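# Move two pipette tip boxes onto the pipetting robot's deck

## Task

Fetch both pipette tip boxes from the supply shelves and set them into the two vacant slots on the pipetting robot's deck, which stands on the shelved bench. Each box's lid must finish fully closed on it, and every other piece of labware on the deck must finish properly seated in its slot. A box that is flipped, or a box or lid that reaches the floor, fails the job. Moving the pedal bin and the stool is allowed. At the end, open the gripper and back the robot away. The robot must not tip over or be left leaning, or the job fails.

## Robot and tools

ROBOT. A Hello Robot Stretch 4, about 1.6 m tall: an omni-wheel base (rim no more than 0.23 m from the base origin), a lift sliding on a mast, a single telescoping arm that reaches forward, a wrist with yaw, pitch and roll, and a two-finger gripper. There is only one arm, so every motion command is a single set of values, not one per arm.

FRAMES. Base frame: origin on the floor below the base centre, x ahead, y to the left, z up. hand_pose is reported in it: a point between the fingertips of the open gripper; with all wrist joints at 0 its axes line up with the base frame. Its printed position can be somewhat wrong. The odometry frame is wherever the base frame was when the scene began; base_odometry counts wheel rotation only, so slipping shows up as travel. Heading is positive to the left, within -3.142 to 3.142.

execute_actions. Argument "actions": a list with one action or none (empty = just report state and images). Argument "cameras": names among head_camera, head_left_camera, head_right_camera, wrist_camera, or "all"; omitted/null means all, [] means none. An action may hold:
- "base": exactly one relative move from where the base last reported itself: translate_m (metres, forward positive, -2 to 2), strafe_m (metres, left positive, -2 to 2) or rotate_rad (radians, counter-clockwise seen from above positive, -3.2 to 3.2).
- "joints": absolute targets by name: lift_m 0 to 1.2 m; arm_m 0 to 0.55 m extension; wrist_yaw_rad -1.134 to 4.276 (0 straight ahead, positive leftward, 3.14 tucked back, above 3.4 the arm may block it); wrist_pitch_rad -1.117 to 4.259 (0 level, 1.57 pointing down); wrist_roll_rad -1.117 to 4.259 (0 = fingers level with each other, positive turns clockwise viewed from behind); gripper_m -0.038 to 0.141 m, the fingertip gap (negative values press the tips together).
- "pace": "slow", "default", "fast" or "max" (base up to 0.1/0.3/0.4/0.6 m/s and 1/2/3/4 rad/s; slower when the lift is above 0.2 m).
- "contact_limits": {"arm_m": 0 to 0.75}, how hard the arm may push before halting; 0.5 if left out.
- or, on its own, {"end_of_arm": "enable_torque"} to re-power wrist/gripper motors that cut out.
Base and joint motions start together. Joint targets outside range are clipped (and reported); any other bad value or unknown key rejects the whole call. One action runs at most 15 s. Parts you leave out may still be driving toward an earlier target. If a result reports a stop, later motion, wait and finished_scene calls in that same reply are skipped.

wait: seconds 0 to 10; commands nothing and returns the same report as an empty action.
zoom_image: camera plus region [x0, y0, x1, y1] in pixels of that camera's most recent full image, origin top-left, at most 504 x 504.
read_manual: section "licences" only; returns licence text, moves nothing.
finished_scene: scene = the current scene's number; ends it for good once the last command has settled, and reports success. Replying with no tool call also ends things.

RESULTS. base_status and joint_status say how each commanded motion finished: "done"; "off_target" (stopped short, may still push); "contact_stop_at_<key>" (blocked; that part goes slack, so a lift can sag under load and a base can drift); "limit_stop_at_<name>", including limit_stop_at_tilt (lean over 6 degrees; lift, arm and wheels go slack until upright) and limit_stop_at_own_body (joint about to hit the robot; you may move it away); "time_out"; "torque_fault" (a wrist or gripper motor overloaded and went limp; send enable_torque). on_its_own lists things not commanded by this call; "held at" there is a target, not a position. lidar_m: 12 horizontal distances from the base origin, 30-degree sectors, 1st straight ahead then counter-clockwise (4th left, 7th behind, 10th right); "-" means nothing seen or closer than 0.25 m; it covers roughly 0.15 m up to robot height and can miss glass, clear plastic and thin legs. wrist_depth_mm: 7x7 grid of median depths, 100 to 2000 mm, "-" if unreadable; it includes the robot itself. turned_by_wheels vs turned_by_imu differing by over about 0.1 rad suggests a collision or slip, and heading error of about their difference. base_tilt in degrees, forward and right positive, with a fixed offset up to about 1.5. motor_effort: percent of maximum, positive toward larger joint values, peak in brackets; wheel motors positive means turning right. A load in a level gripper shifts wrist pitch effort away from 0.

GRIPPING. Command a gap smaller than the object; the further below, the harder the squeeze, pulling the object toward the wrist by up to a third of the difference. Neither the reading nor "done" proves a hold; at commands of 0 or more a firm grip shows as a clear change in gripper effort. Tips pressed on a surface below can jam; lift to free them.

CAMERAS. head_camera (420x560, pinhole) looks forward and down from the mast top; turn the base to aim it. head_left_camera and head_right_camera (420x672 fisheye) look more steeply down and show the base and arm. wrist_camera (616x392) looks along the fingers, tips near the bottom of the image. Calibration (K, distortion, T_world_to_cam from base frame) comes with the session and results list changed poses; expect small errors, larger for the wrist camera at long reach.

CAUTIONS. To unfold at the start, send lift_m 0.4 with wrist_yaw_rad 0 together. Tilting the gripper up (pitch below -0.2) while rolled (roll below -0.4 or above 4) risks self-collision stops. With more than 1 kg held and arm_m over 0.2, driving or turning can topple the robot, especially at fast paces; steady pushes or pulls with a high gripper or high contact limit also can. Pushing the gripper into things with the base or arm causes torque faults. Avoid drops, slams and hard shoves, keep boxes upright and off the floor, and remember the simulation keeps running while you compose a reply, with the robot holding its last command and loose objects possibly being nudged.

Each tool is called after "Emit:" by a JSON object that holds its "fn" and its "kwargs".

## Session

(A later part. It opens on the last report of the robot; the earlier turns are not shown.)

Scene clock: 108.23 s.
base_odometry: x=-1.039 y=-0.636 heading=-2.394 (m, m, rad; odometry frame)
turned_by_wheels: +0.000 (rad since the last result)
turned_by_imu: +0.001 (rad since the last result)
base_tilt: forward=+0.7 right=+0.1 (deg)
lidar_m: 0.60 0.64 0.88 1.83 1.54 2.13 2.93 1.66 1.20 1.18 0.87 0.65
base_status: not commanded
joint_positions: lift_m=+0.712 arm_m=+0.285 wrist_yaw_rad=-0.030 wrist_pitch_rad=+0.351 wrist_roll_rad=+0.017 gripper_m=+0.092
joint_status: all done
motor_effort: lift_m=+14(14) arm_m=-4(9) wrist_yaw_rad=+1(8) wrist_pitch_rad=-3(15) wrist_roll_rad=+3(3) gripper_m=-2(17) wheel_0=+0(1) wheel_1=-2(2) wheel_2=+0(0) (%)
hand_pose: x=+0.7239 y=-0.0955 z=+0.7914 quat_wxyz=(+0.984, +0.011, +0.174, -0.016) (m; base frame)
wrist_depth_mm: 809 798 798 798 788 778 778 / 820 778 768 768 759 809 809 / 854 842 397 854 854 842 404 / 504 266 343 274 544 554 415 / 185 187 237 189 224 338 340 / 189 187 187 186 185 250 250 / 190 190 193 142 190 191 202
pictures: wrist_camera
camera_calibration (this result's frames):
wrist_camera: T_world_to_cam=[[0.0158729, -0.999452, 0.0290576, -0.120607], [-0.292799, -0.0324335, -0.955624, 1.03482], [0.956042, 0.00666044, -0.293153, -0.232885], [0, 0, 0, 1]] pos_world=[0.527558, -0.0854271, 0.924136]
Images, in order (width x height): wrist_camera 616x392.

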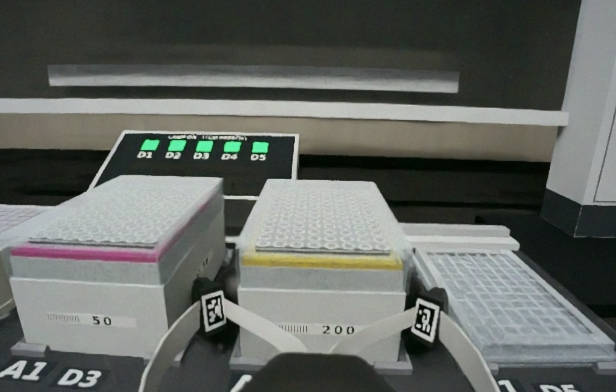

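Emit:
{"fn": "execute_actions", "kwargs": {"actions": [{"joints":{"lift_m":0.715,"arm_m":0.155}}], "cameras": ["wrist_camera"]}}

Emit:
{"fn": "zoom_image", "kwargs": {"camera": "wrist_camera", "region": [90, 130, 430, 300]}}

Scene clock: 110.20 s.
base_odometry: x=-1.039 y=-0.636 heading=-2.394 (m, m, rad; odometry frame)
turned_by_wheels: +0.000 (rad since the last result)
turned_by_imu: +0.000 (rad since the last result)
base_tilt: forward=+0.7 right=+0.1 (deg)
lidar_m: 0.62 0.64 0.88 1.84 1.56 2.12 2.93 1.66 1.20 1.20 0.89 0.66
base_status: not commanded
joint_positions: lift_m=+0.715 arm_m=+0.156 wrist_yaw_rad=-0.030 wrist_pitch_rad=+0.352 wrist_roll_rad=+0.017 gripper_m=+0.092
joint_status: all done
motor_effort: lift_m=+24(25) arm_m=-5(7) wrist_yaw_rad=+1(0) wrist_pitch_rad=-5(4) wrist_roll_rad=+4(3) gripper_m=-2(1) wheel_0=+0(0) wheel_1=-2(2) wheel_2=+0(0) (%)
hand_pose: x=+0.5948 y=-0.0955 z=+0.7933 quat_wxyz=(+0.984, +0.011, +0.175, -0.016) (m; base frame)
wrist_depth_mm: 904 917 904 904 904 904 436 / 946 904 878 878 891 917 452 / 842 976 496 891 976 946 473 / 336 329 340 309 477 492 488 / 317 314 312 312 338 340 373 / 259 264 198 270 220 272 273 / 707 312 314 141 283 258 283
pictures: wrist_camera
camera_calibration (this result's frames):
wrist_camera: T_world_to_cam=[[0.0157419, -0.999455, 0.0290134, -0.118542], [-0.293726, -0.0323591, -0.955342, 0.999223], [0.95576, 0.00651693, -0.294076, -0.108035], [0, 0, 0, 1]] pos_world=[0.398619, -0.0854395, 0.926268]
Images, in order (width x height): wrist_camera 616x392.

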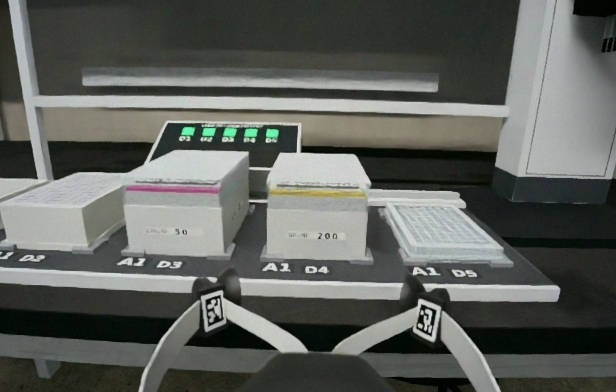

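Region (90, 130, 430, 300) of wrist_camera's 616x392 image, scaled by 1.482.

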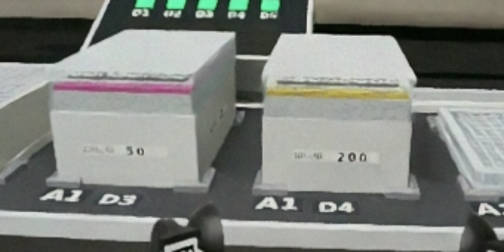

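Emit:
{"fn": "execute_actions", "kwargs": {"actions": [{"base":{"translate_m":-0.35},"joints":{"arm_m":0.0},"pace":"max"}], "cameras": ["wrist_camera"]}}

Emit:
{"fn": "zoom_image", "kwargs": {"camera": "wrist_camera", "region": [120, 90, 420, 180]}}

Scene clock: 113.37 s.
base_odometry: x=-0.782 y=-0.399 heading=-2.395 (m, m, rad; odometry frame)
turned_by_wheels: +0.000 (rad since the last result)
turned_by_imu: +0.001 (rad since the last result)
base_tilt: forward=+0.6 right=+0.2 (deg)
lidar_m: 0.95 1.00 2.16 1.50 1.54 2.13 2.57 2.31 1.21 1.14 1.71 0.99
base_status: done
joint_positions: lift_m=+0.715 arm_m=+0.001 wrist_yaw_rad=-0.030 wrist_pitch_rad=+0.352 wrist_roll_rad=+0.017 gripper_m=+0.092
joint_status: all done
motor_effort: lift_m=+24(24) arm_m=-5(5) wrist_yaw_rad=+1(1) wrist_pitch_rad=-6(5) wrist_roll_rad=+3(2) gripper_m=+0(1) wheel_0=+0(10) wheel_1=+0(5) wheel_2=-1(14) (%)
hand_pose: x=+0.4399 y=-0.0955 z=+0.7933 quat_wxyz=(+0.984, +0.011, +0.175, -0.016) (m; base frame)
wrist_depth_mm: 1366 1366 1366 1366 1336 854 1336 / 1430 1397 1397 1430 1397 1366 1397 / 991 854 788 788 931 991 1464 / 1576 1430 788 788 788 768 768 / 1661 1576 1576 1576 1499 1618 1537 / 1464 1499 198 1499 220 1464 1464 / 1205 1182 1205 141 1205 917 1229
pictures: wrist_camera
camera_calibration (this result's frames):
wrist_camera: T_world_to_cam=[[0.0157295, -0.999455, 0.0290109, -0.116098], [-0.293776, -0.0323534, -0.955327, 0.95371], [0.955745, 0.00650411, -0.294124, 0.0401346], [0, 0, 0, 1]] pos_world=[0.243644, -0.0854405, 0.926277]
Images, in order (width x height): wrist_camera 616x392.

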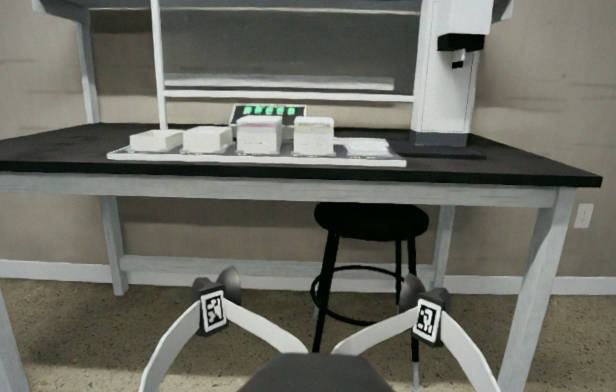

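Region (120, 90, 420, 180) of wrist_camera's 616x392 image, scaled by 1.680; it fills the top 151 rows of this view, and the rest is white.

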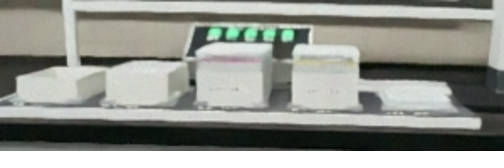

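Emit:
{"fn": "finished_scene", "kwargs": {"scene": 2}}

The scene is finished: the task was done.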